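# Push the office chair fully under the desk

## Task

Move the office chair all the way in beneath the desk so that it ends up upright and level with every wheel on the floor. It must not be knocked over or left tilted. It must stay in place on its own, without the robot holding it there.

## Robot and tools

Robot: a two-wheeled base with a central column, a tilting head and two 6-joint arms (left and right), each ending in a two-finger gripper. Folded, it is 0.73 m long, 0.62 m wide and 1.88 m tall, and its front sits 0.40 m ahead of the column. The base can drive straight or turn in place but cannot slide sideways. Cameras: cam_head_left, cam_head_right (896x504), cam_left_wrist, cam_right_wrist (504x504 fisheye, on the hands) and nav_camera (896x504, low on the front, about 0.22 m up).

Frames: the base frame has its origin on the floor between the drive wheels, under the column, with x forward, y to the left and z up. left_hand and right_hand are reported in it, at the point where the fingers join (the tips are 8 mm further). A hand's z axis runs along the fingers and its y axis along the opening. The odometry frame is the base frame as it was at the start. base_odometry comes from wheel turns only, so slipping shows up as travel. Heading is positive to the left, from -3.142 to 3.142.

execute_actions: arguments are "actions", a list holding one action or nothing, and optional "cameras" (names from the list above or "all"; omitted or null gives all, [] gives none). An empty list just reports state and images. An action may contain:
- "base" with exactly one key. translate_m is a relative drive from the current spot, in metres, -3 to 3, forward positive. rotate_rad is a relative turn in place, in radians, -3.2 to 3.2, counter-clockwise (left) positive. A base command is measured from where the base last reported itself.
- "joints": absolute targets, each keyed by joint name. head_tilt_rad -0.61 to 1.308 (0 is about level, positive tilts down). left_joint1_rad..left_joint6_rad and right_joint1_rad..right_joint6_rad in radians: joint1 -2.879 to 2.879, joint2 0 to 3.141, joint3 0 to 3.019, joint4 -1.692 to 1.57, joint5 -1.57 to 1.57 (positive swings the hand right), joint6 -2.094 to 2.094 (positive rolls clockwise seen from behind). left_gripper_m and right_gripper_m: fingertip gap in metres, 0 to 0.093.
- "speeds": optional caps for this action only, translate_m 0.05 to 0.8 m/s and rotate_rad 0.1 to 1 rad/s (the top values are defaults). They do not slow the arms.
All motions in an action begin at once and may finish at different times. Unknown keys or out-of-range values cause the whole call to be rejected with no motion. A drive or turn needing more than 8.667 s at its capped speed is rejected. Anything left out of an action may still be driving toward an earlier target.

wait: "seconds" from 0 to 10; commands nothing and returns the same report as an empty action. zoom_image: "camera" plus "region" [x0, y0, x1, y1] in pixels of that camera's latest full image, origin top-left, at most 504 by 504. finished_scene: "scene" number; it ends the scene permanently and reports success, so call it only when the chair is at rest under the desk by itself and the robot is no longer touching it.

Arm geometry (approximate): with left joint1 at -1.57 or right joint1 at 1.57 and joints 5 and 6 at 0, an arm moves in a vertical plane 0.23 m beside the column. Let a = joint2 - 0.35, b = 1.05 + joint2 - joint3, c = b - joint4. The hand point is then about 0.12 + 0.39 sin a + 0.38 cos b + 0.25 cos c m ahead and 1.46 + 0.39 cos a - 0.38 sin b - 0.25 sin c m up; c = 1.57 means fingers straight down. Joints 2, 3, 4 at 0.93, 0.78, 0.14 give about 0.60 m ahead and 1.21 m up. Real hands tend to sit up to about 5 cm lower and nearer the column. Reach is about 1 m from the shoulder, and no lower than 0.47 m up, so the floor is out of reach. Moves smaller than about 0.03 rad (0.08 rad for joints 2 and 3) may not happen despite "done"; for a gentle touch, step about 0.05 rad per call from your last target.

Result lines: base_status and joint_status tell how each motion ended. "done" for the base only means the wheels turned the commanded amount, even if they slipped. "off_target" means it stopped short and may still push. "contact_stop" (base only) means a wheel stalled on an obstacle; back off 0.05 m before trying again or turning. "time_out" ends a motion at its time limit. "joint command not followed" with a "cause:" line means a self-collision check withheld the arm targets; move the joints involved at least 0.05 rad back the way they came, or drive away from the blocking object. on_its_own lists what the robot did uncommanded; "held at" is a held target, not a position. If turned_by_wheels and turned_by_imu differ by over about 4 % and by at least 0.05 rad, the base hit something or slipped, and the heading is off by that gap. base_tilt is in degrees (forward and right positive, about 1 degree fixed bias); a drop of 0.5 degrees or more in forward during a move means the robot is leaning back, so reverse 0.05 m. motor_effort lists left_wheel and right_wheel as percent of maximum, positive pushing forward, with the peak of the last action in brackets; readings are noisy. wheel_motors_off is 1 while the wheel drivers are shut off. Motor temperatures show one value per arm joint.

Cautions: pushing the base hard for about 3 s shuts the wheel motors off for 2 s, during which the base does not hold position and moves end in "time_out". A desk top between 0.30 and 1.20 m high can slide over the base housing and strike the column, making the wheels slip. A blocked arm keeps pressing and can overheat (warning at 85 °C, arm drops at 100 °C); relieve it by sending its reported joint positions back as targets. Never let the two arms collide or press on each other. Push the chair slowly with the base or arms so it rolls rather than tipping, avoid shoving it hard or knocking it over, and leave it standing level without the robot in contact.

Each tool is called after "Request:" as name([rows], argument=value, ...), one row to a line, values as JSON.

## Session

Request:
execute_actions(actions=[])

Scene clock: 0.00 s.
Joint torques (N m, as the arm reports them, + toward a larger angle): no reading
Motor temperatures (°C, as the motors report them): left_arm=[27 30 26 26 24 26] | right_arm=[26 31 31 26 26 27]
base_odometry: x=+0.000 y=+0.000 heading=+0.000 (m, m, rad; odometry frame)
turned_by_wheels: +0.000 (rad since the last result)
turned_by_imu: +0.000 (rad since the last result)
base_tilt: forward=-0.7 right=+0.0 (deg)
base_status: not commanded
joint_positions: head_tilt_rad=+0.889 left_joint1_rad=-1.553 left_joint2_rad=+0.894 left_joint3_rad=+0.399 left_joint4_rad=-0.911 left_joint5_rad=+0.027 left_joint6_rad=-0.053 left_gripper_m=+0.094 right_joint1_rad=+1.574 right_joint2_rad=+0.906 right_joint3_rad=+0.387 right_joint4_rad=-1.011 right_joint5_rad=+0.009 right_joint6_rad=+0.078 right_gripper_m=+0.095
joint_status: not commanded
wheel_motors_off: 0
motor_effort: left_wheel=-1 right_wheel=-1 (%)
left_hand: x=+0.1457 y=+0.2238 z=+1.2468 quat_wxyz=(+0.427, +0.037, -0.904, -0.004) (m; base frame)
right_hand: x=+0.1222 y=-0.2264 z=+1.2690 quat_wxyz=(+0.482, -0.031, -0.875, +0.022) (m; base frame)
pictures: cam_head_left, cam_head_right, cam_left_wrist, cam_right_wrist, nav_camera
camera_calibration (this result's frames):
cam_head_left: T_world_to_cam=[[-0.0230627, -0.999652, 0.0128186, 0.00278625], [-0.740987, 0.00848488, -0.671466, 1.07111], [0.671123, -0.0249843, -0.740925, 1.02572], [0, 0, 0, 1]] pos_world=[0.105352, 0.0193241, 1.47916]
cam_head_right: T_world_to_cam=[[-0.0196885, -0.999806, -0.00105303, -0.025953], [-0.72609, 0.0150224, -0.687435, 1.09062], [0.687318, -0.01277, -0.726245, 1.00437], [0, 0, 0, 1]] pos_world=[0.10105, -0.0295058, 1.47912]
cam_left_wrist: T_world_to_cam=[[0.0748816, -0.995692, -0.0546827, 0.282044], [-0.0508276, -0.0585764, 0.996988, -1.21755], [-0.995896, -0.0718766, -0.0549949, 0.355462], [0, 0, 0, 1]] pos_world=[0.270999, 0.235059, 1.24885]
cam_right_wrist: T_world_to_cam=[[-0.0390471, -0.996707, 0.0710627, -0.310904], [0.0584109, 0.0687186, 0.995925, -1.25112], [-0.997529, 0.0430388, 0.0555354, 0.188097], [0, 0, 0, 1]] pos_world=[0.248571, -0.232001, 1.25767]
Images, in order (width x height): cam_head_left 896x504, cam_head_right 896x504, cam_left_wrist 504x504, cam_right_wrist 504x504, nav_camera 896x504.

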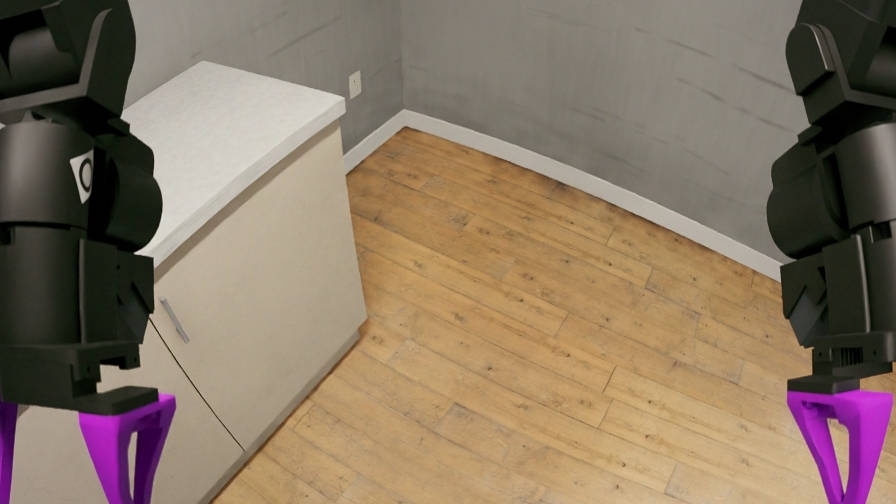

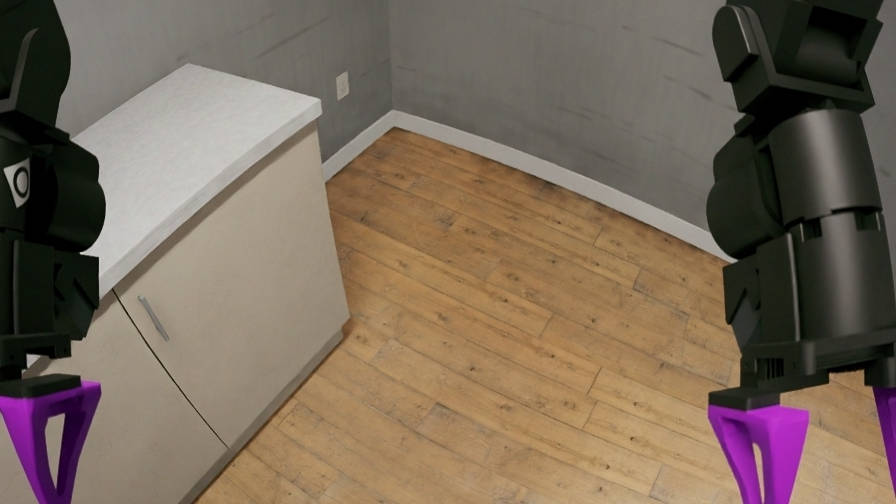

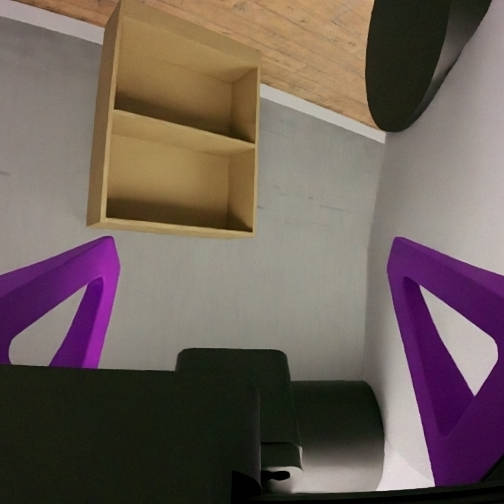

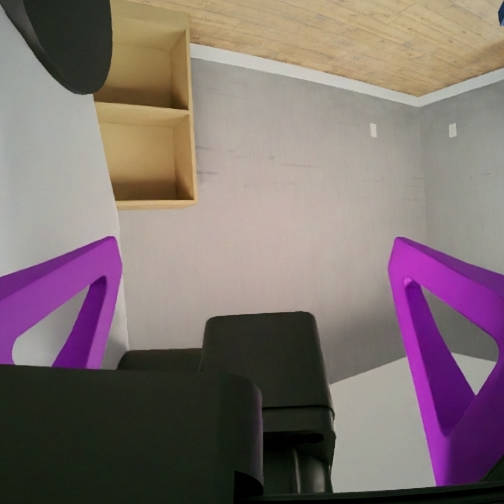

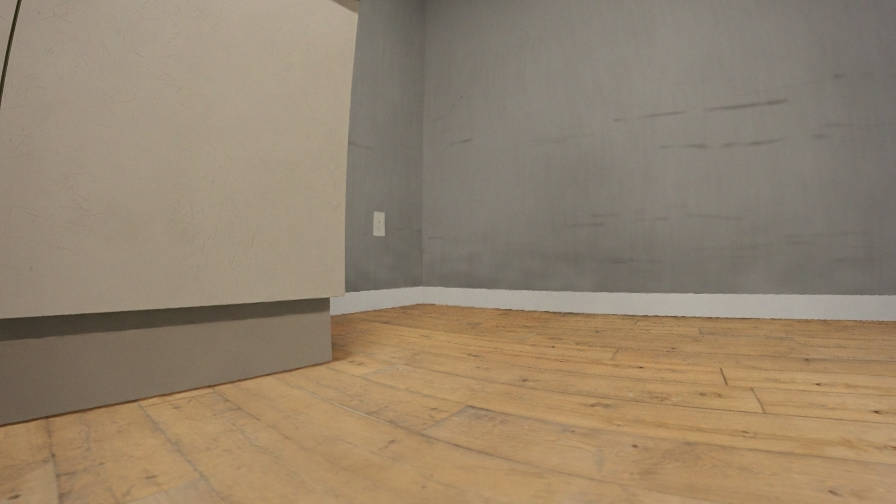

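Request:
execute_actions([
  {"base": {"rotate_rad": -2.1}, "joints": {"head_tilt_rad": 0.6}},
], cameras=["cam_head_left", "nav_camera"])

Scene clock: 8.03 s.
Joint torques (N m, as the arm reports them, + toward a larger angle): left_arm=[-1.03 -7.35 -0.61 -0.94 -0.02 -0.01] | right_arm=[ 1.9  -4.49 -1.57 -1.82 -0.13 -0.09]
Motor temperatures (°C, as the motors report them): left_arm=[27 30 26 26 24 26] | right_arm=[26 31 31 26 26 27]
base_odometry: x=+0.000 y=+0.000 heading=-2.100 (m, m, rad; odometry frame)
turned_by_wheels: -2.100 (rad since the last result)
turned_by_imu: -2.091 (rad since the last result)
base_tilt: forward=-0.7 right=+0.0 (deg)
base_status: done
joint_positions: head_tilt_rad=+0.618 left_joint1_rad=-1.553 left_joint2_rad=+0.894 left_joint3_rad=+0.399 left_joint4_rad=-0.911 left_joint5_rad=+0.027 left_joint6_rad=-0.053 left_gripper_m=+0.094 right_joint1_rad=+1.574 right_joint2_rad=+0.906 right_joint3_rad=+0.387 right_joint4_rad=-1.011 right_joint5_rad=+0.009 right_joint6_rad=+0.078 right_gripper_m=+0.095
joint_status: all done
wheel_motors_off: 0
motor_effort: left_wheel=+1(39) right_wheel=-1(25) (%)
left_hand: x=+0.1457 y=+0.2238 z=+1.2468 quat_wxyz=(+0.427, +0.037, -0.904, -0.004) (m; base frame)
right_hand: x=+0.1222 y=-0.2264 z=+1.2690 quat_wxyz=(+0.482, -0.031, -0.875, +0.022) (m; base frame)
pictures: cam_head_left, nav_camera
camera_calibration (this result's frames):
cam_head_left: T_world_to_cam=[[-0.0256574, -0.999652, 0.0061566, 0.0131755], [-0.533523, 0.00848488, -0.845743, 1.32912], [0.845396, -0.0249843, -0.533555, 0.697662], [0, 0, 0, 1]] pos_world=[0.119653, 0.0193241, 1.49625]
Images, in order (width x height): cam_head_left 896x504, nav_camera 896x504.

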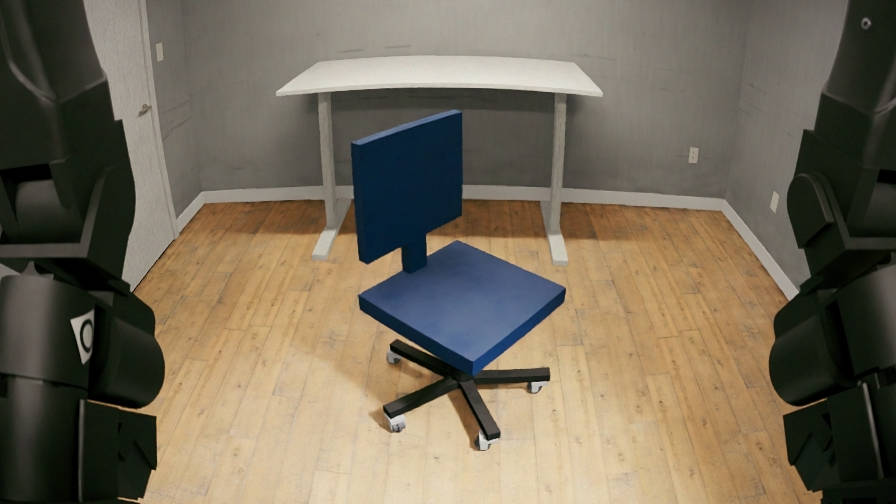

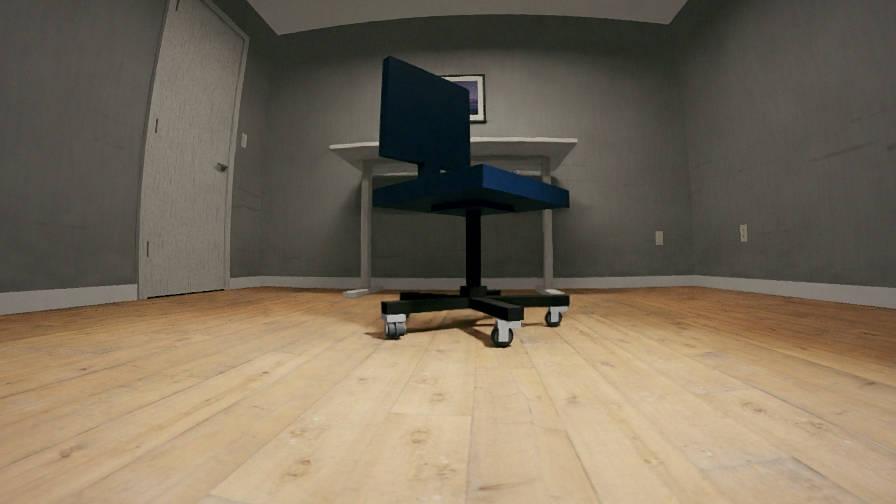

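Request:
execute_actions([
  {"base": {"rotate_rad": 0.25}, "joints": {"head_tilt_rad": 0.75, "right_joint1_rad": 1.61, "right_joint2_rad": 1.25, "right_joint3_rad": 1.05, "right_joint4_rad": -0.87, "right_joint5_rad": 0, "right_joint6_rad": 0.6, "left_joint2_rad": 1.35, "left_joint3_rad": 0.95, "left_joint4_rad": -0.3, "left_joint5_rad": 0, "left_joint6_rad": -0.6, "left_gripper_m": 0.0}},
], cameras=["cam_head_left", "nav_camera"])

Scene clock: 67.40 s.
Joint torques (N m, as the arm reports them, + toward a larger angle): left_arm=[ -0.29 -13.89   1.03   0.83  -0.18  -0.13] | right_arm=[  2.63 -11.66   1.91  -0.51  -0.13   0.07]
Motor temperatures (°C, as the motors report them): left_arm=[27 30 26 26 24 26] | right_arm=[26 31 30 26 26 26]
base_odometry: x=+0.000 y=+0.000 heading=-1.850 (m, m, rad; odometry frame)
turned_by_wheels: +0.250 (rad since the last result)
turned_by_imu: +0.250 (rad since the last result)
base_tilt: forward=-0.7 right=+0.1 (deg)
base_status: done
joint_positions: head_tilt_rad=+0.752 left_joint1_rad=-1.553 left_joint2_rad=+1.350 left_joint3_rad=+0.952 left_joint4_rad=-0.307 left_joint5_rad=+0.003 left_joint6_rad=-0.589 left_gripper_m=+0.000 right_joint1_rad=+1.601 right_joint2_rad=+1.250 right_joint3_rad=+1.051 right_joint4_rad=-0.880 right_joint5_rad=+0.001 right_joint6_rad=+0.590 right_gripper_m=+0.095
joint_status: all done
wheel_motors_off: 0
motor_effort: left_wheel=-1(26) right_wheel=+1(22) (%)
left_hand: x=+0.4518 y=+0.2339 z=+1.0422 quat_wxyz=(+0.085, +0.294, -0.951, -0.032) (m; base frame)
right_hand: x=+0.4183 y=-0.2119 z=+1.1234 quat_wxyz=(+0.265, -0.269, -0.923, +0.070) (m; base frame)
pictures: cam_head_left, nav_camera
camera_calibration (this result's frames):
cam_head_left: T_world_to_cam=[[-0.0245979, -0.999652, 0.00954719, 0.00790101], [-0.642291, 0.00848488, -0.766414, 1.21239], [0.766066, -0.0249843, -0.642276, 0.869059], [0, 0, 0, 1]] pos_world=[0.113146, 0.0193241, 1.48729]
Images, in order (width x height): cam_head_left 896x504, nav_camera 896x504.

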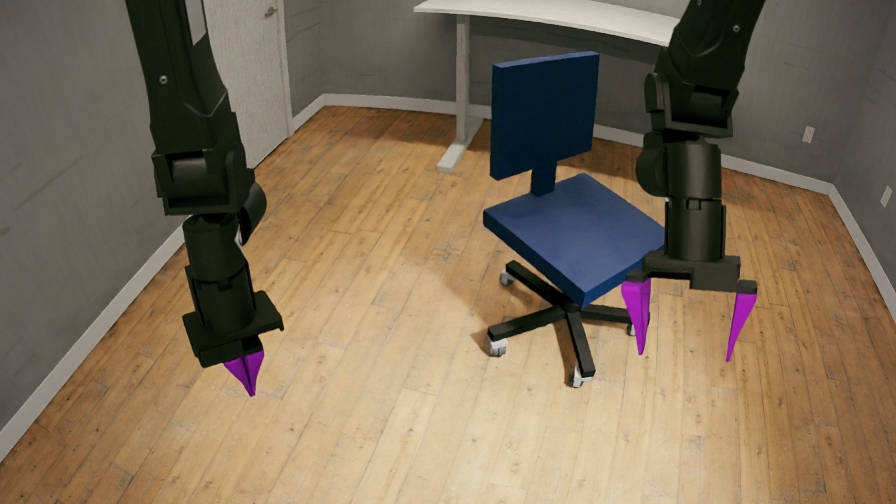

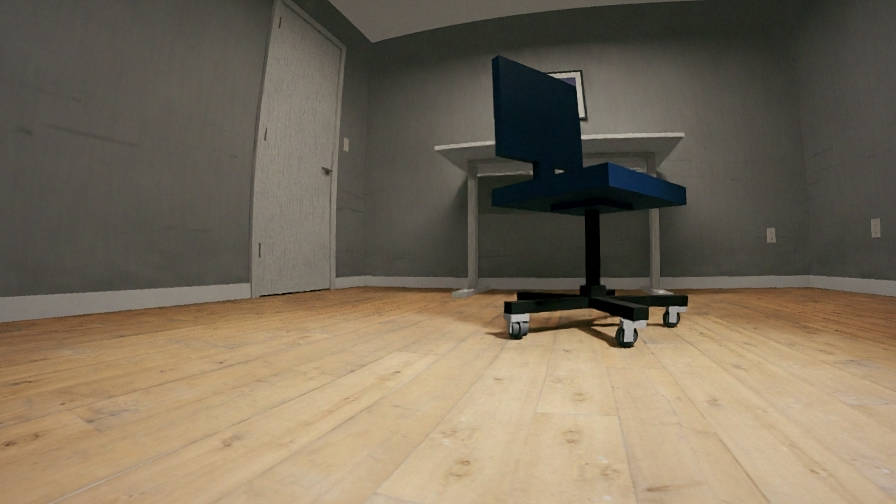

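Request:
zoom_image(camera="cam_head_left", region=[470, 40, 620, 140])

Region (470, 40, 620, 140) of cam_head_left's 896x504 image, scaled by 3.360, with more detail than that image has.

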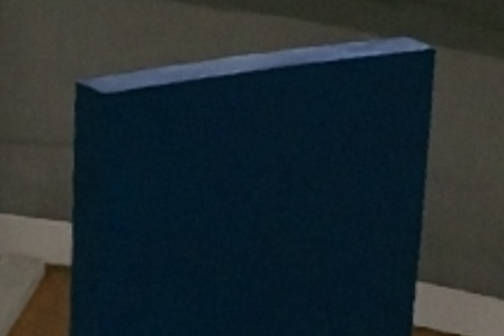

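Request:
execute_actions([
  {"base": {"translate_m": 0.86}, "joints": {"head_tilt_rad": 0.85, "right_joint2_rad": 1.73, "right_joint3_rad": 2.18, "right_joint6_rad": 1.03, "left_joint1_rad": -1.64, "left_joint2_rad": 2.16, "left_joint3_rad": 1.82, "left_joint4_rad": 0.836, "left_joint6_rad": -1.5}},
], cameras=["cam_head_left", "cam_right_wrist"])

Scene clock: 85.77 s.
Joint torques (N m, as the arm reports them, + toward a larger angle): left_arm=[ -2.35 -19.04   3.57   2.92  -0.04  -0.02] | right_arm=[  2.25 -19.18   8.28   0.81  -0.11  -0.09]
Motor temperatures (°C, as the motors report them): left_arm=[27 31 26 26 24 26] | right_arm=[26 32 31 26 26 26]
base_odometry: x=-0.237 y=-0.827 heading=-1.850 (m, m, rad; odometry frame)
turned_by_wheels: +0.000 (rad since the last result)
turned_by_imu: +0.002 (rad since the last result)
base_tilt: forward=-0.6 right=+0.0 (deg)
base_status: done
joint_positions: head_tilt_rad=+0.852 left_joint1_rad=-1.645 left_joint2_rad=+2.153 left_joint3_rad=+1.812 left_joint4_rad=+0.817 left_joint5_rad=+0.001 left_joint6_rad=-1.490 left_gripper_m=+0.000 right_joint1_rad=+1.601 right_joint2_rad=+1.723 right_joint3_rad=+2.165 right_joint4_rad=-0.878 right_joint5_rad=+0.001 right_joint6_rad=+1.022 right_gripper_m=+0.095
joint_status: all done
wheel_motors_off: 0
motor_effort: left_wheel=+0(49) right_wheel=+0(59) (%)
left_hand: x=+0.7729 y=+0.1599 z=+0.8595 quat_wxyz=(-0.326, +0.594, -0.645, +0.353) (m; base frame)
right_hand: x=+0.8366 y=-0.2042 z=+1.0682 quat_wxyz=(-0.032, -0.482, -0.875, -0.032) (m; base frame)
pictures: cam_head_left, cam_right_wrist
camera_calibration (this result's frames):
cam_head_left: T_world_to_cam=[[-0.0235243, -0.999652, 0.0119504, 0.00414632], [-0.715455, 0.00848488, -0.698608, 1.11163], [0.698263, -0.0249843, -0.715405, 0.985068], [0, 0, 0, 1]] pos_world=[0.10758, 0.0193241, 1.48127]
cam_right_wrist: T_world_to_cam=[[-0.844784, -0.527291, -0.0911288, 0.696657], [-0.481245, 0.674188, 0.560245, -0.0538729], [-0.233974, 0.517141, -0.823299, 1.30778], [0, 0, 0, 1]] pos_world=[0.868585, -0.272644, 1.17036]
Images, in order (width x height): cam_head_left 896x504, cam_right_wrist 504x504.

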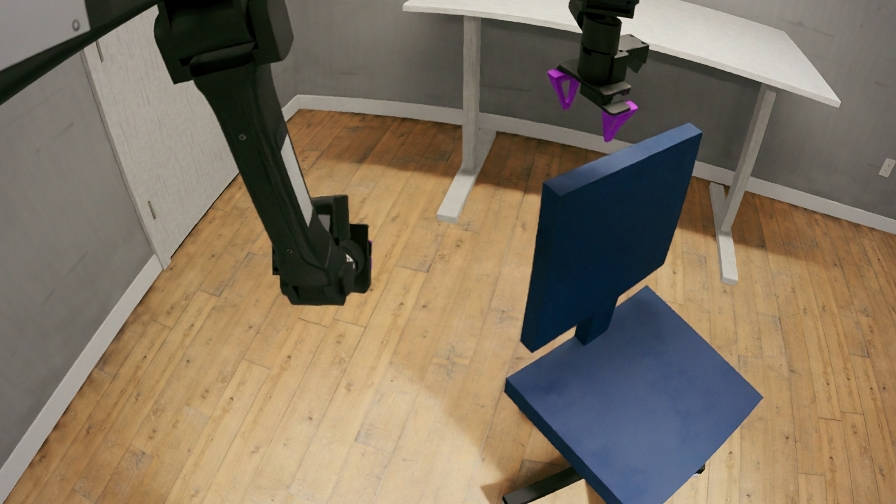

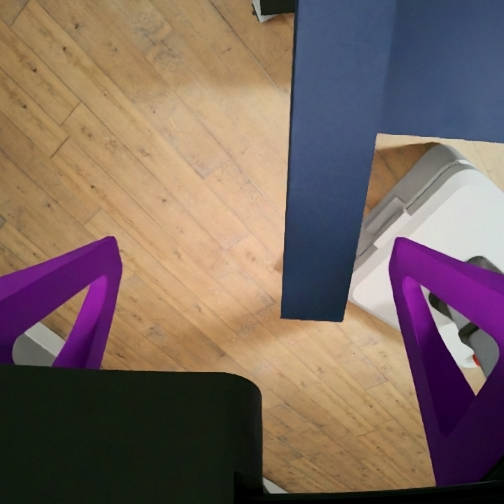

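Request:
execute_actions([
  {"joints": {"right_joint2_rad": 1.92, "right_joint1_rad": 1.64}},
], cameras=["cam_head_left", "cam_right_wrist"])

Scene clock: 104.73 s.
Joint torques (N m, as the arm reports them, + toward a larger angle): left_arm=[ -2.06 -19.1    3.51   2.99  -0.06  -0.02] | right_arm=[  2.33 -19.65   6.86  -0.16  -0.02  -0.06]
Motor temperatures (°C, as the motors report them): left_arm=[27 33 27 27 24 26] | right_arm=[26 35 34 26 26 26]
base_odometry: x=-0.237 y=-0.827 heading=-1.850 (m, m, rad; odometry frame)
turned_by_wheels: +0.000 (rad since the last result)
turned_by_imu: +0.000 (rad since the last result)
base_tilt: forward=-0.7 right=+0.0 (deg)
base_status: not commanded
joint_positions: head_tilt_rad=+0.852 left_joint1_rad=-1.645 left_joint2_rad=+2.153 left_joint3_rad=+1.812 left_joint4_rad=+0.817 left_joint5_rad=+0.001 left_joint6_rad=-1.490 left_gripper_m=+0.000 right_joint1_rad=+1.641 right_joint2_rad=+1.932 right_joint3_rad=+2.165 right_joint4_rad=-0.866 right_joint5_rad=-0.002 right_joint6_rad=+1.025 right_gripper_m=+0.095
joint_status: all done
wheel_motors_off: 0
motor_effort: left_wheel=-1(1) right_wheel=+1(1) (%)
left_hand: x=+0.7729 y=+0.1599 z=+0.8595 quat_wxyz=(-0.326, +0.594, -0.645, +0.353) (m; base frame)
right_hand: x=+0.7429 y=-0.1699 z=+0.9301 quat_wxyz=(+0.062, -0.473, -0.879, +0.000) (m; base frame)
pictures: cam_head_left, cam_right_wrist
camera_calibration (this result's frames):
cam_head_left: T_world_to_cam=[[-0.0235243, -0.999652, 0.0119504, 0.00414632], [-0.715455, 0.00848488, -0.698608, 1.11163], [0.698263, -0.0249843, -0.715405, 0.985068], [0, 0, 0, 1]] pos_world=[0.10758, 0.0193241, 1.48127]
cam_right_wrist: T_world_to_cam=[[-0.834471, -0.548123, 0.0567316, 0.474257], [-0.37714, 0.643141, 0.666435, -0.226091], [-0.401775, 0.534725, -0.743402, 1.20768], [0, 0, 0, 1]] pos_world=[0.7957, -0.240414, 1.02156]
Images, in order (width x height): cam_head_left 896x504, cam_right_wrist 504x504.

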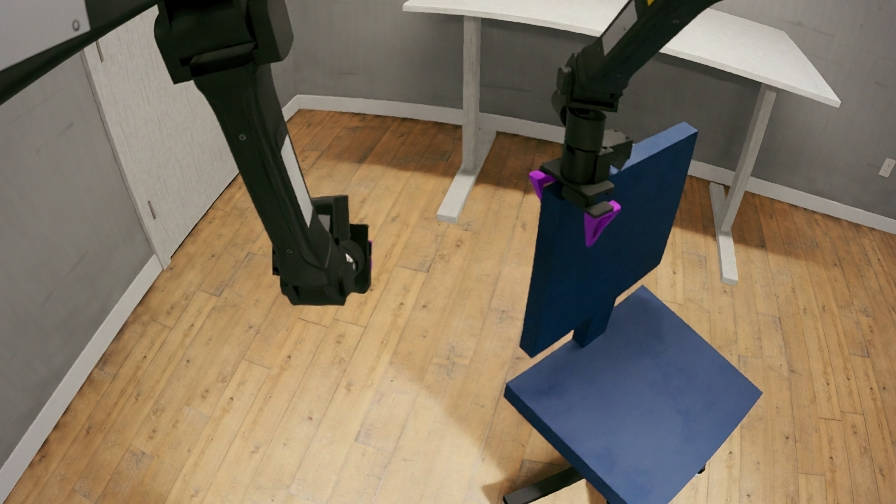

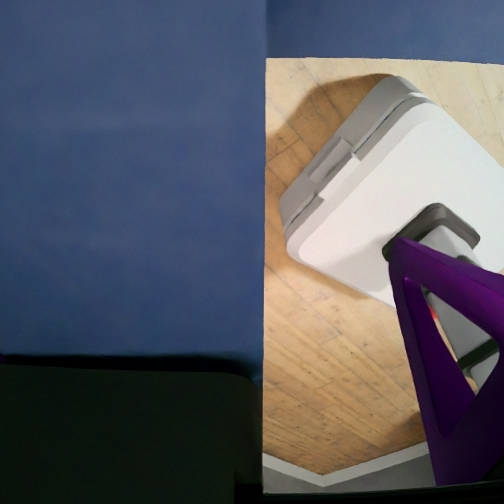

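Request:
execute_actions([
  {"joints": {"right_joint4_rad": -0.74, "right_joint1_rad": 1.615, "right_gripper_m": 0.02}},
], cameras=["cam_head_left"])

Scene clock: 119.10 s.
Joint torques (N m, as the arm reports them, + toward a larger angle): left_arm=[ -2.04 -19.08   3.67   2.87  -0.04  -0.04] | right_arm=[ -0.59 -19.77   6.95   1.77   0.38   0.05]
Motor temperatures (°C, as the motors report them): left_arm=[27 33 27 27 24 26] | right_arm=[26 36 33 26 26 26]
base_odometry: x=-0.237 y=-0.827 heading=-1.850 (m, m, rad; odometry frame)
turned_by_wheels: +0.000 (rad since the last result)
turned_by_imu: +0.000 (rad since the last result)
base_tilt: forward=-0.7 right=+0.0 (deg)
base_status: not commanded
joint_positions: head_tilt_rad=+0.852 left_joint1_rad=-1.645 left_joint2_rad=+2.153 left_joint3_rad=+1.812 left_joint4_rad=+0.817 left_joint5_rad=+0.001 left_joint6_rad=-1.490 left_gripper_m=+0.000 right_joint1_rad=+1.642 right_joint2_rad=+1.931 right_joint3_rad=+2.166 right_joint4_rad=-0.780 right_joint5_rad=-0.012 right_joint6_rad=+1.017 right_gripper_m=+0.040
joint_status: right_gripper_m off_target (ended at +0.040, target +0.020); the others done
wheel_motors_off: 0
motor_effort: left_wheel=+1(1) right_wheel=-1(1) (%)
left_hand: x=+0.7729 y=+0.1599 z=+0.8595 quat_wxyz=(-0.326, +0.594, -0.645, +0.353) (m; base frame)
right_hand: x=+0.7649 y=-0.1661 z=+0.9295 quat_wxyz=(+0.027, -0.471, -0.881, -0.027) (m; base frame)
pictures: cam_head_left
camera_calibration (this result's frames):
cam_head_left: T_world_to_cam=[[-0.0235243, -0.999652, 0.0119504, 0.00414632], [-0.715455, 0.00848488, -0.698608, 1.11163], [0.698263, -0.0249843, -0.715405, 0.985068], [0, 0, 0, 1]] pos_world=[0.10758, 0.0193241, 1.48127]
Images, in order (width x height): cam_head_left 896x504.

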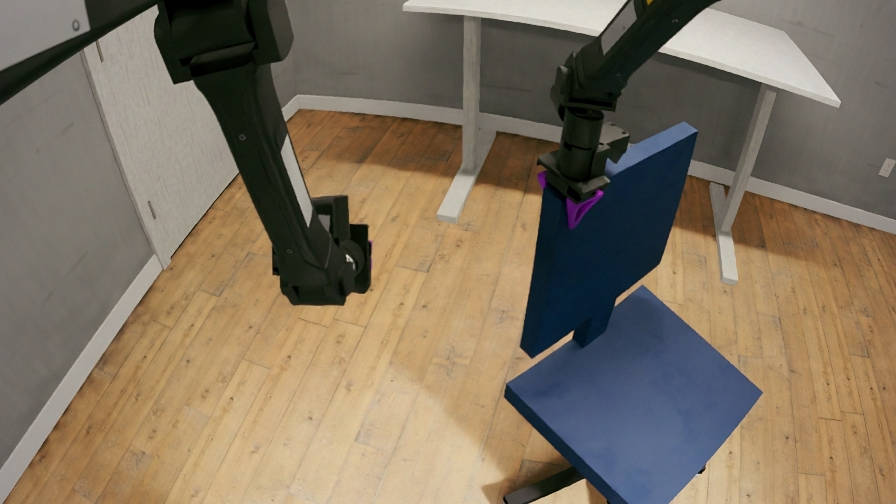

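Request:
execute_actions([
  {"base": {"translate_m": -0.28}, "joints": {"right_joint6_rad": -0.12, "right_joint1_rad": 1.56, "left_joint1_rad": -1.72}, "speeds": {"translate_m": 0.3}},
], cameras=["cam_head_left"])

Scene clock: 135.87 s.
Joint torques (N m, as the arm reports them, + toward a larger angle): left_arm=[ -3.43 -19.15   3.47   2.89  -0.02  -0.04] | right_arm=[  3.95 -19.78   7.36   0.81   0.43  -0.45]
Motor temperatures (°C, as the motors report them): left_arm=[27 33 27 27 24 26] | right_arm=[26 37 33 26 27 26]
base_odometry: x=-0.160 y=-0.558 heading=-1.851 (m, m, rad; odometry frame)
turned_by_wheels: -0.001 (rad since the last result)
turned_by_imu: -0.001 (rad since the last result)
base_tilt: forward=-0.6 right=+0.0 (deg)
base_status: done
joint_positions: head_tilt_rad=+0.852 left_joint1_rad=-1.729 left_joint2_rad=+2.154 left_joint3_rad=+1.812 left_joint4_rad=+0.817 left_joint5_rad=+0.001 left_joint6_rad=-1.490 left_gripper_m=+0.000 right_joint1_rad=+1.530 right_joint2_rad=+1.927 right_joint3_rad=+2.158 right_joint4_rad=-0.756 right_joint5_rad=-0.015 right_joint6_rad=-0.089 right_gripper_m=+0.040
joint_status: all done
wheel_motors_off: 0
motor_effort: left_wheel=-1(39) right_wheel=+0(40) (%)
left_hand: x=+0.7680 y=+0.0880 z=+0.8661 quat_wxyz=(-0.297, +0.592, -0.645, +0.382) (m; base frame)
right_hand: x=+0.7697 y=-0.2554 z=+0.9288 quat_wxyz=(+0.001, +0.034, -0.999, +0.010) (m; base frame)
pictures: cam_head_left
camera_calibration (this result's frames):
cam_head_left: T_world_to_cam=[[-0.0235217, -0.999652, 0.0119556, 0.00413831], [-0.715607, 0.00848488, -0.698452, 1.1114], [0.698107, -0.0249843, -0.715557, 0.98531], [0, 0, 0, 1]] pos_world=[0.107568, 0.0193241, 1.48125]
Images, in order (width x height): cam_head_left 896x504.

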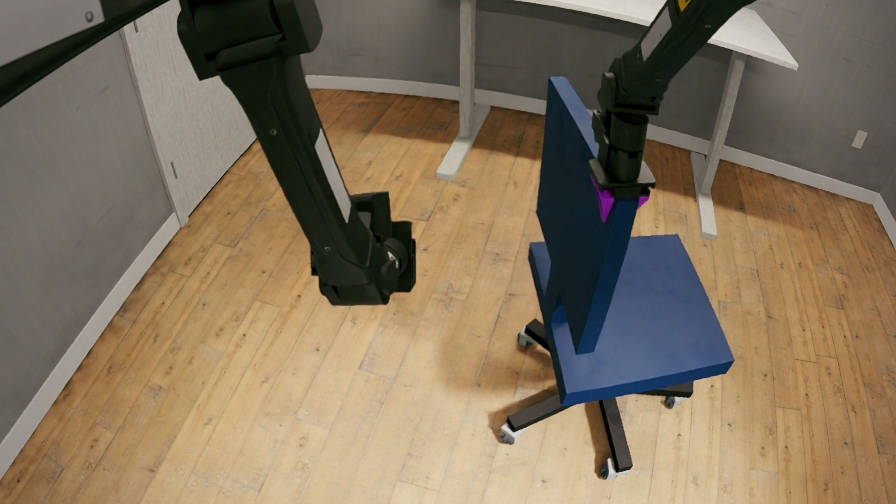

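Request:
execute_actions([
  {"base": {"rotate_rad": -0.31}, "joints": {"right_joint6_rad": -1.3, "right_joint1_rad": 1.53, "head_tilt_rad": 0.78}, "speeds": {"rotate_rad": 0.35}},
], cameras=["cam_head_left", "nav_camera"])

Scene clock: 145.47 s.
Joint torques (N m, as the arm reports them, + toward a larger angle): left_arm=[ -4.15 -19.26   3.45   3.01  -0.01  -0.05] | right_arm=[  1.37 -20.61   6.68   0.16   0.26  -0.25]
Motor temperatures (°C, as the motors report them): left_arm=[27 34 27 27 24 26] | right_arm=[26 37 34 26 27 26]
base_odometry: x=-0.160 y=-0.558 heading=-2.161 (m, m, rad; odometry frame)
turned_by_wheels: -0.310 (rad since the last result)
turned_by_imu: -0.305 (rad since the last result)
base_tilt: forward=-0.6 right=+0.1 (deg)
base_status: done
joint_positions: head_tilt_rad=+0.796 left_joint1_rad=-1.723 left_joint2_rad=+2.154 left_joint3_rad=+1.812 left_joint4_rad=+0.817 left_joint5_rad=+0.001 left_joint6_rad=-1.490 left_gripper_m=+0.000 right_joint1_rad=+1.522 right_joint2_rad=+1.931 right_joint3_rad=+2.170 right_joint4_rad=-0.739 right_joint5_rad=-0.012 right_joint6_rad=-1.283 right_gripper_m=+0.040
joint_status: all done
wheel_motors_off: 0
motor_effort: left_wheel=+2(38) right_wheel=-2(35) (%)
left_hand: x=+0.7684 y=+0.0929 z=+0.8654 quat_wxyz=(-0.299, +0.592, -0.645, +0.380) (m; base frame)
right_hand: x=+0.7776 y=-0.2628 z=+0.9294 quat_wxyz=(+0.000, +0.589, -0.808, +0.019) (m; base frame)
pictures: cam_head_left, nav_camera
camera_calibration (this result's frames):
cam_head_left: T_world_to_cam=[[-0.0241564, -0.999652, 0.010615, 0.00623457], [-0.675229, 0.00848488, -0.737559, 1.1696], [0.737212, -0.0249843, -0.675199, 0.921203], [0, 0, 0, 1]] pos_world=[0.110778, 0.0193241, 1.48458]
Images, in order (width x height): cam_head_left 896x504, nav_camera 896x504.

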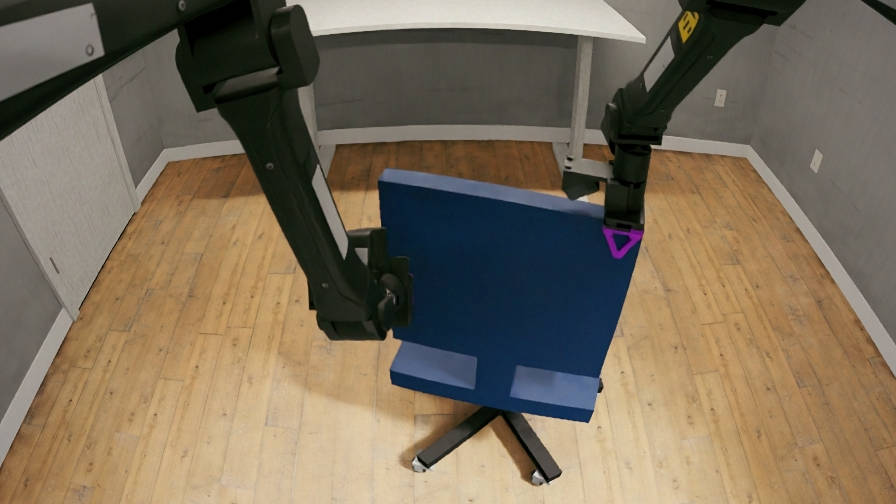

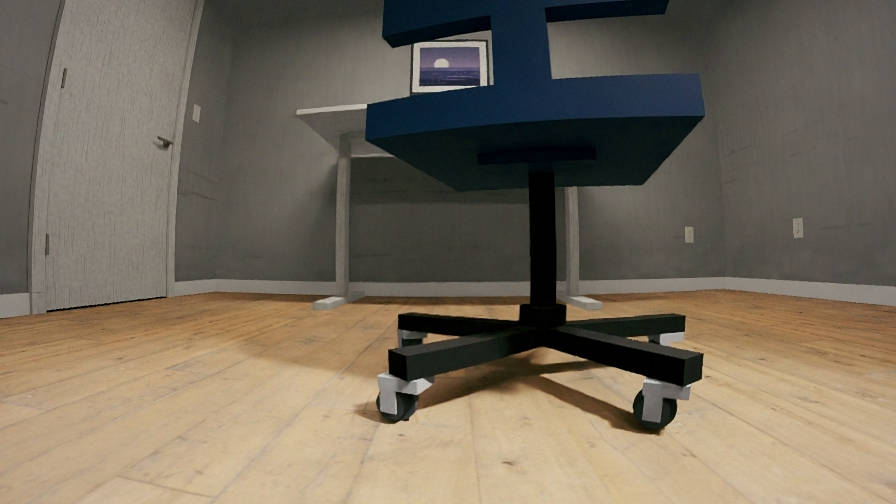

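Request:
execute_actions([
  {"base": {"translate_m": 1.05}, "joints": {"right_joint6_rad": -1.56, "right_joint1_rad": 1.565, "left_joint1_rad": -1.77}, "speeds": {"translate_m": 0.45}},
], cameras=["cam_head_left", "nav_camera", "cam_right_wrist"])

Scene clock: 160.57 s.
Joint torques (N m, as the arm reports them, + toward a larger angle): left_arm=[ -5.46 -20.3    4.69   2.93   0.12  -0.02] | right_arm=[ -0.96 -19.54   7.98   0.19   0.36   0.33]
Motor temperatures (°C, as the motors report them): left_arm=[27 34 27 27 24 26] | right_arm=[26 38 34 26 27 26]
base_odometry: x=-0.744 y=-1.430 heading=-2.161 (m, m, rad; odometry frame)
turned_by_wheels: +0.000 (rad since the last result)
turned_by_imu: +0.000 (rad since the last result)
base_tilt: forward=-0.6 right=-0.1 (deg)
base_status: done
joint_positions: head_tilt_rad=+0.795 left_joint1_rad=-1.769 left_joint2_rad=+2.189 left_joint3_rad=+1.788 left_joint4_rad=+0.816 left_joint5_rad=-0.002 left_joint6_rad=-1.492 left_gripper_m=+0.000 right_joint1_rad=+1.596 right_joint2_rad=+1.924 right_joint3_rad=+2.150 right_joint4_rad=-0.743 right_joint5_rad=-0.016 right_joint6_rad=-1.596 right_gripper_m=+0.040
joint_status: right_joint6_rad off_target (ended at -1.597, target -1.560); the others done
wheel_motors_off: 0
motor_effort: left_wheel=-1(52) right_wheel=+0(76) (%)
left_hand: x=+0.7313 y=+0.0527 z=+0.8434 quat_wxyz=(-0.264, +0.599, -0.655, +0.378) (m; base frame)
right_hand: x=+0.7700 y=-0.2026 z=+0.9280 quat_wxyz=(-0.015, +0.720, -0.693, -0.011) (m; base frame)
pictures: cam_head_left, cam_right_wrist, nav_camera
camera_calibration (this result's frames):
cam_head_left: T_world_to_cam=[[-0.0241642, -0.999652, 0.0105971, 0.0062625], [-0.674683, 0.00848488, -0.738059, 1.17034], [0.737712, -0.0249843, -0.674653, 0.920338], [0, 0, 0, 1]] pos_world=[0.110819, 0.0193241, 1.48463]
cam_right_wrist: T_world_to_cam=[[0.999481, 0.0320375, 0.00326332, -0.76592], [0.0249242, -0.833751, 0.551578, -0.695683], [0.020392, -0.551211, -0.834117, 0.773611], [0, 0, 0, 1]] pos_world=[0.767086, -0.129066, 1.03151]
Images, in order (width x height): cam_head_left 896x504, cam_right_wrist 504x504, nav_camera 896x504.

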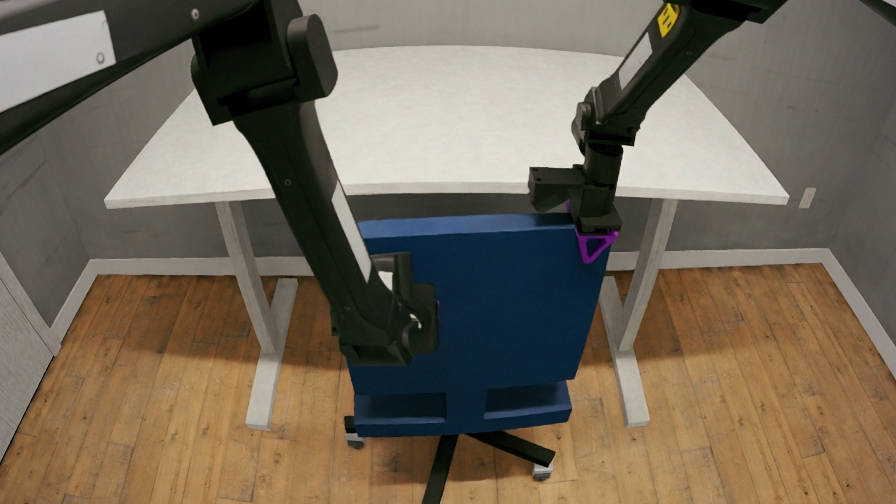

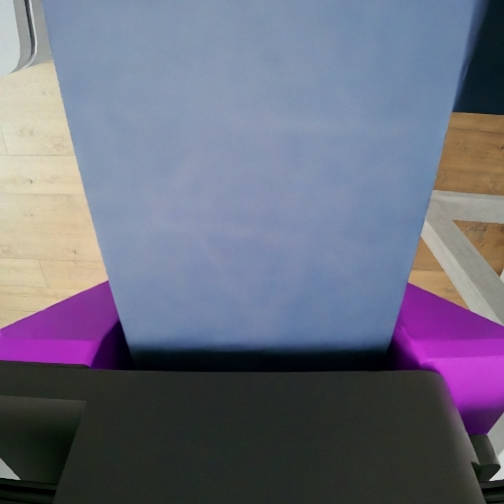

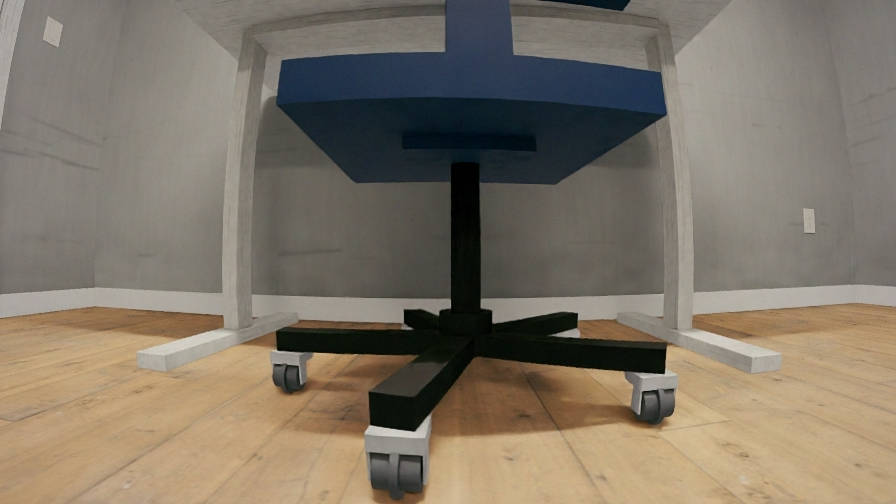

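Request:
execute_actions([
  {"base": {"translate_m": 0.07}, "joints": {"right_gripper_m": 0.054, "left_joint1_rad": -1.81, "left_joint3_rad": 1.88}, "speeds": {"translate_m": 0.2}},
], cameras=["cam_head_left", "cam_right_wrist"])

Scene clock: 172.00 s.
Joint torques (N m, as the arm reports them, + toward a larger angle): left_arm=[ -6.43 -21.88   6.05   2.91   0.1    0.  ] | right_arm=[  0.85 -20.27   6.67   0.28  -0.16   0.01]
Motor temperatures (°C, as the motors report them): left_arm=[27 34 27 27 24 26] | right_arm=[27 38 34 26 27 26]
base_odometry: x=-0.783 y=-1.488 heading=-2.161 (m, m, rad; odometry frame)
turned_by_wheels: +0.000 (rad since the last result)
turned_by_imu: +0.000 (rad since the last result)
base_tilt: forward=-0.7 right=+0.0 (deg)
base_status: done
joint_positions: head_tilt_rad=+0.795 left_joint1_rad=-1.806 left_joint2_rad=+2.197 left_joint3_rad=+1.836 left_joint4_rad=+0.816 left_joint5_rad=-0.001 left_joint6_rad=-1.492 left_gripper_m=+0.000 right_joint1_rad=+1.573 right_joint2_rad=+1.924 right_joint3_rad=+2.171 right_joint4_rad=-0.739 right_joint5_rad=-0.002 right_joint6_rad=-1.570 right_gripper_m=+0.054
joint_status: all done
wheel_motors_off: 0
motor_effort: left_wheel=-1(38) right_wheel=+1(39) (%)
left_hand: x=+0.7473 y=+0.0203 z=+0.8565 quat_wxyz=(-0.263, +0.592, -0.647, +0.403) (m; base frame)
right_hand: x=+0.7821 y=-0.2231 z=+0.9336 quat_wxyz=(-0.012, +0.707, -0.707, +0.010) (m; base frame)
pictures: cam_head_left, cam_right_wrist
camera_calibration (this result's frames):
cam_head_left: T_world_to_cam=[[-0.0241674, -0.999652, 0.0105898, 0.00627392], [-0.67446, 0.00848488, -0.738263, 1.17065], [0.737916, -0.0249843, -0.67443, 0.919984], [0, 0, 0, 1]] pos_world=[0.110835, 0.0193241, 1.48464]
cam_right_wrist: T_world_to_cam=[[0.999615, -0.00557891, 0.0271661, -0.808255], [-0.0202724, -0.815436, 0.578492, -0.701787], [0.0189248, -0.57882, -0.815235, 0.744129], [0, 0, 0, 1]] pos_world=[0.779635, -0.146054, 1.03458]
Images, in order (width x height): cam_head_left 896x504, cam_right_wrist 504x504.

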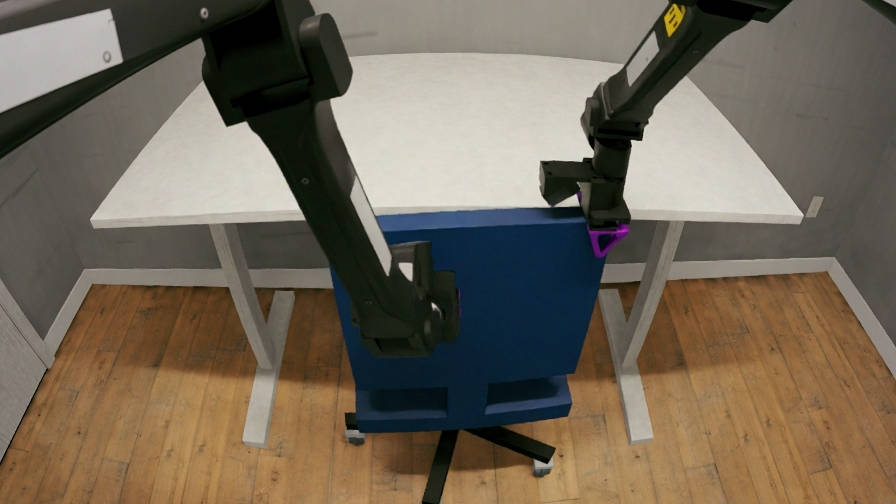

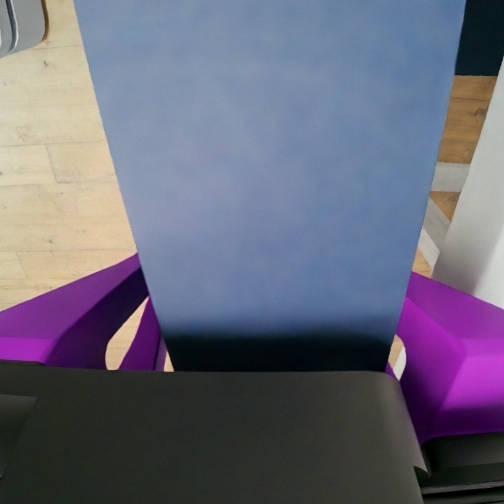

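Request:
execute_actions([
  {"joints": {"right_joint2_rad": 1.76, "right_joint4_rad": -0.94}},
], cameras=["cam_right_wrist"])

Scene clock: 186.43 s.
Joint torques (N m, as the arm reports them, + toward a larger angle): left_arm=[ -6.65 -21.73   5.9    3.06   0.1    0.02] | right_arm=[ -0.06 -18.57   7.88  -0.4   -0.12   0.01]
Motor temperatures (°C, as the motors report them): left_arm=[28 35 28 27 24 26] | right_arm=[26 38 34 26 27 26]
base_odometry: x=-0.783 y=-1.488 heading=-2.161 (m, m, rad; odometry frame)
turned_by_wheels: +0.000 (rad since the last result)
turned_by_imu: +0.000 (rad since the last result)
base_tilt: forward=-0.6 right=+0.1 (deg)
base_status: not commanded
joint_positions: head_tilt_rad=+0.795 left_joint1_rad=-1.806 left_joint2_rad=+2.197 left_joint3_rad=+1.837 left_joint4_rad=+0.816 left_joint5_rad=-0.001 left_joint6_rad=-1.492 left_gripper_m=+0.000 right_joint1_rad=+1.573 right_joint2_rad=+1.742 right_joint3_rad=+2.166 right_joint4_rad=-0.925 right_joint5_rad=-0.002 right_joint6_rad=-1.569 right_gripper_m=+0.054
joint_status: all done
wheel_motors_off: 0
motor_effort: left_wheel=+0(1) right_wheel=+1(1) (%)
left_hand: x=+0.7479 y=+0.0203 z=+0.8568 quat_wxyz=(-0.264, +0.592, -0.646, +0.403) (m; base frame)
right_hand: x=+0.8183 y=-0.2233 z=+1.0542 quat_wxyz=(-0.009, +0.707, -0.707, +0.006) (m; base frame)
pictures: cam_right_wrist
camera_calibration (this result's frames):
cam_right_wrist: T_world_to_cam=[[0.999811, -0.00632179, 0.0183915, -0.838736], [-0.0158, -0.815428, 0.578643, -0.774813], [0.0113388, -0.578824, -0.815373, 0.847973], [0, 0, 0, 1]] pos_world=[0.816721, -0.146279, 1.15518]
Images, in order (width x height): cam_right_wrist 504x504.

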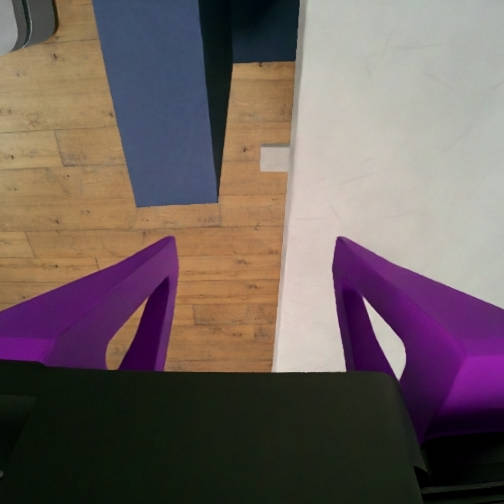

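Request:
execute_actions([
  {"base": {"translate_m": 0.13}, "joints": {"right_joint3_rad": 1.93, "right_joint2_rad": 1.55}, "speeds": {"translate_m": 0.13}},
], cameras=["cam_head_left", "cam_right_wrist", "nav_camera"])

Scene clock: 195.57 s.
Joint torques (N m, as the arm reports them, + toward a larger angle): left_arm=[ -5.53 -24.98   7.63   3.22  -0.06  -0.01] | right_arm=[  0.67 -19.13   6.98  -0.41  -0.16   0.  ]
Motor temperatures (°C, as the motors report them): left_arm=[28 35 28 27 24 26] | right_arm=[26 38 34 26 27 26]
base_odometry: x=-0.856 y=-1.596 heading=-2.161 (m, m, rad; odometry frame)
turned_by_wheels: +0.000 (rad since the last result)
turned_by_imu: +0.000 (rad since the last result)
base_tilt: forward=-0.6 right=+0.0 (deg)
base_status: done
joint_positions: head_tilt_rad=+0.795 left_joint1_rad=-1.814 left_joint2_rad=+2.265 left_joint3_rad=+1.796 left_joint4_rad=+0.804 left_joint5_rad=+0.004 left_joint6_rad=-1.493 left_gripper_m=+0.000 right_joint1_rad=+1.573 right_joint2_rad=+1.555 right_joint3_rad=+1.923 right_joint4_rad=-0.929 right_joint5_rad=-0.002 right_joint6_rad=-1.569 right_gripper_m=+0.054
joint_status: all done
wheel_motors_off: 0
motor_effort: left_wheel=+4(38) right_wheel=+4(41) (%)
left_hand: x=+0.6791 y=+0.0095 z=+0.8055 quat_wxyz=(-0.220, +0.604, -0.671, +0.370) (m; base frame)
right_hand: x=+0.7713 y=-0.2235 z=+1.1064 quat_wxyz=(+0.012, +0.707, -0.707, -0.015) (m; base frame)
pictures: cam_head_left, cam_right_wrist, nav_camera
camera_calibration (this result's frames):
cam_head_left: T_world_to_cam=[[-0.0241676, -0.999652, 0.0105894, 0.00627452], [-0.674448, 0.00848488, -0.738273, 1.17066], [0.737927, -0.0249843, -0.674418, 0.919965], [0, 0, 0, 1]] pos_world=[0.110836, 0.0193241, 1.48464]
cam_right_wrist: T_world_to_cam=[[0.999086, -0.00656741, -0.0422491, -0.725117], [0.0191083, -0.815381, 0.57861, -0.83281], [-0.038249, -0.578888, -0.814509, 0.928279], [0, 0, 0, 1]] pos_world=[0.775873, -0.14645, 1.20733]
Images, in order (width x height): cam_head_left 896x504, cam_right_wrist 504x504, nav_camera 896x504.

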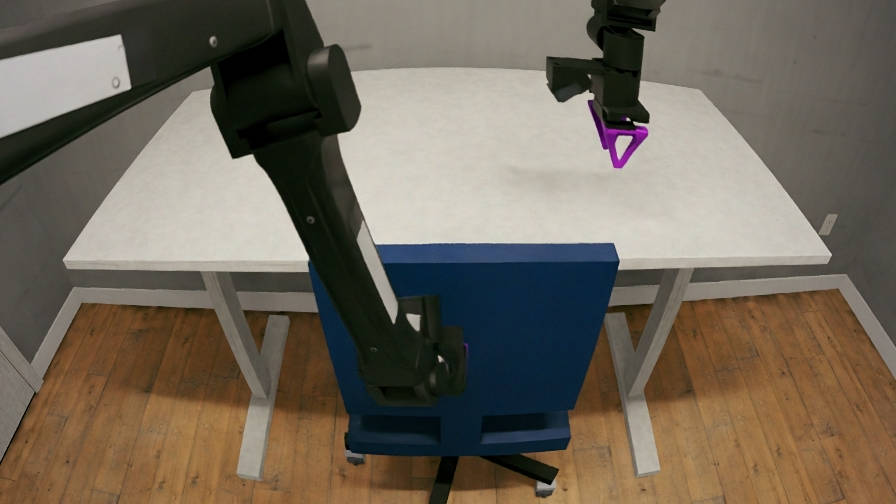

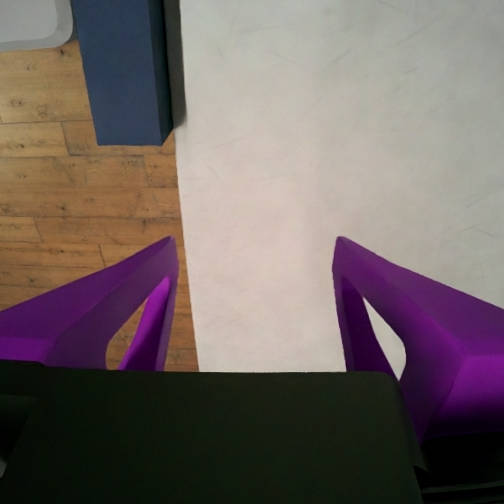

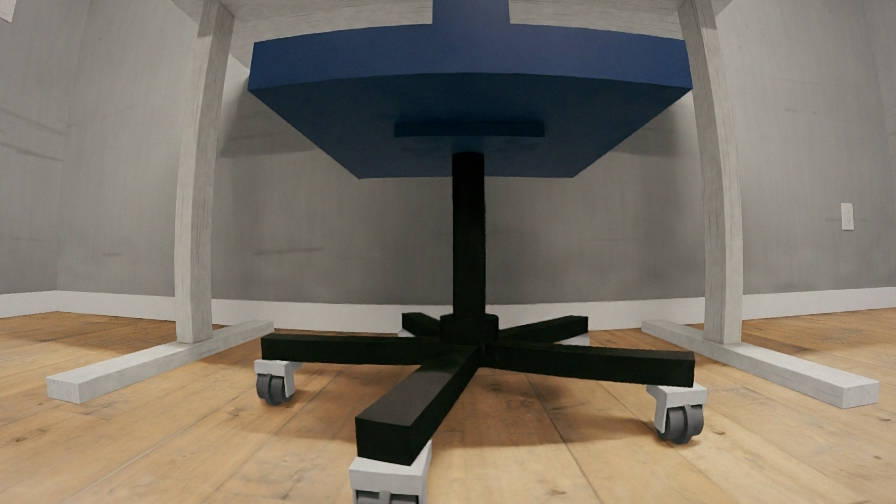

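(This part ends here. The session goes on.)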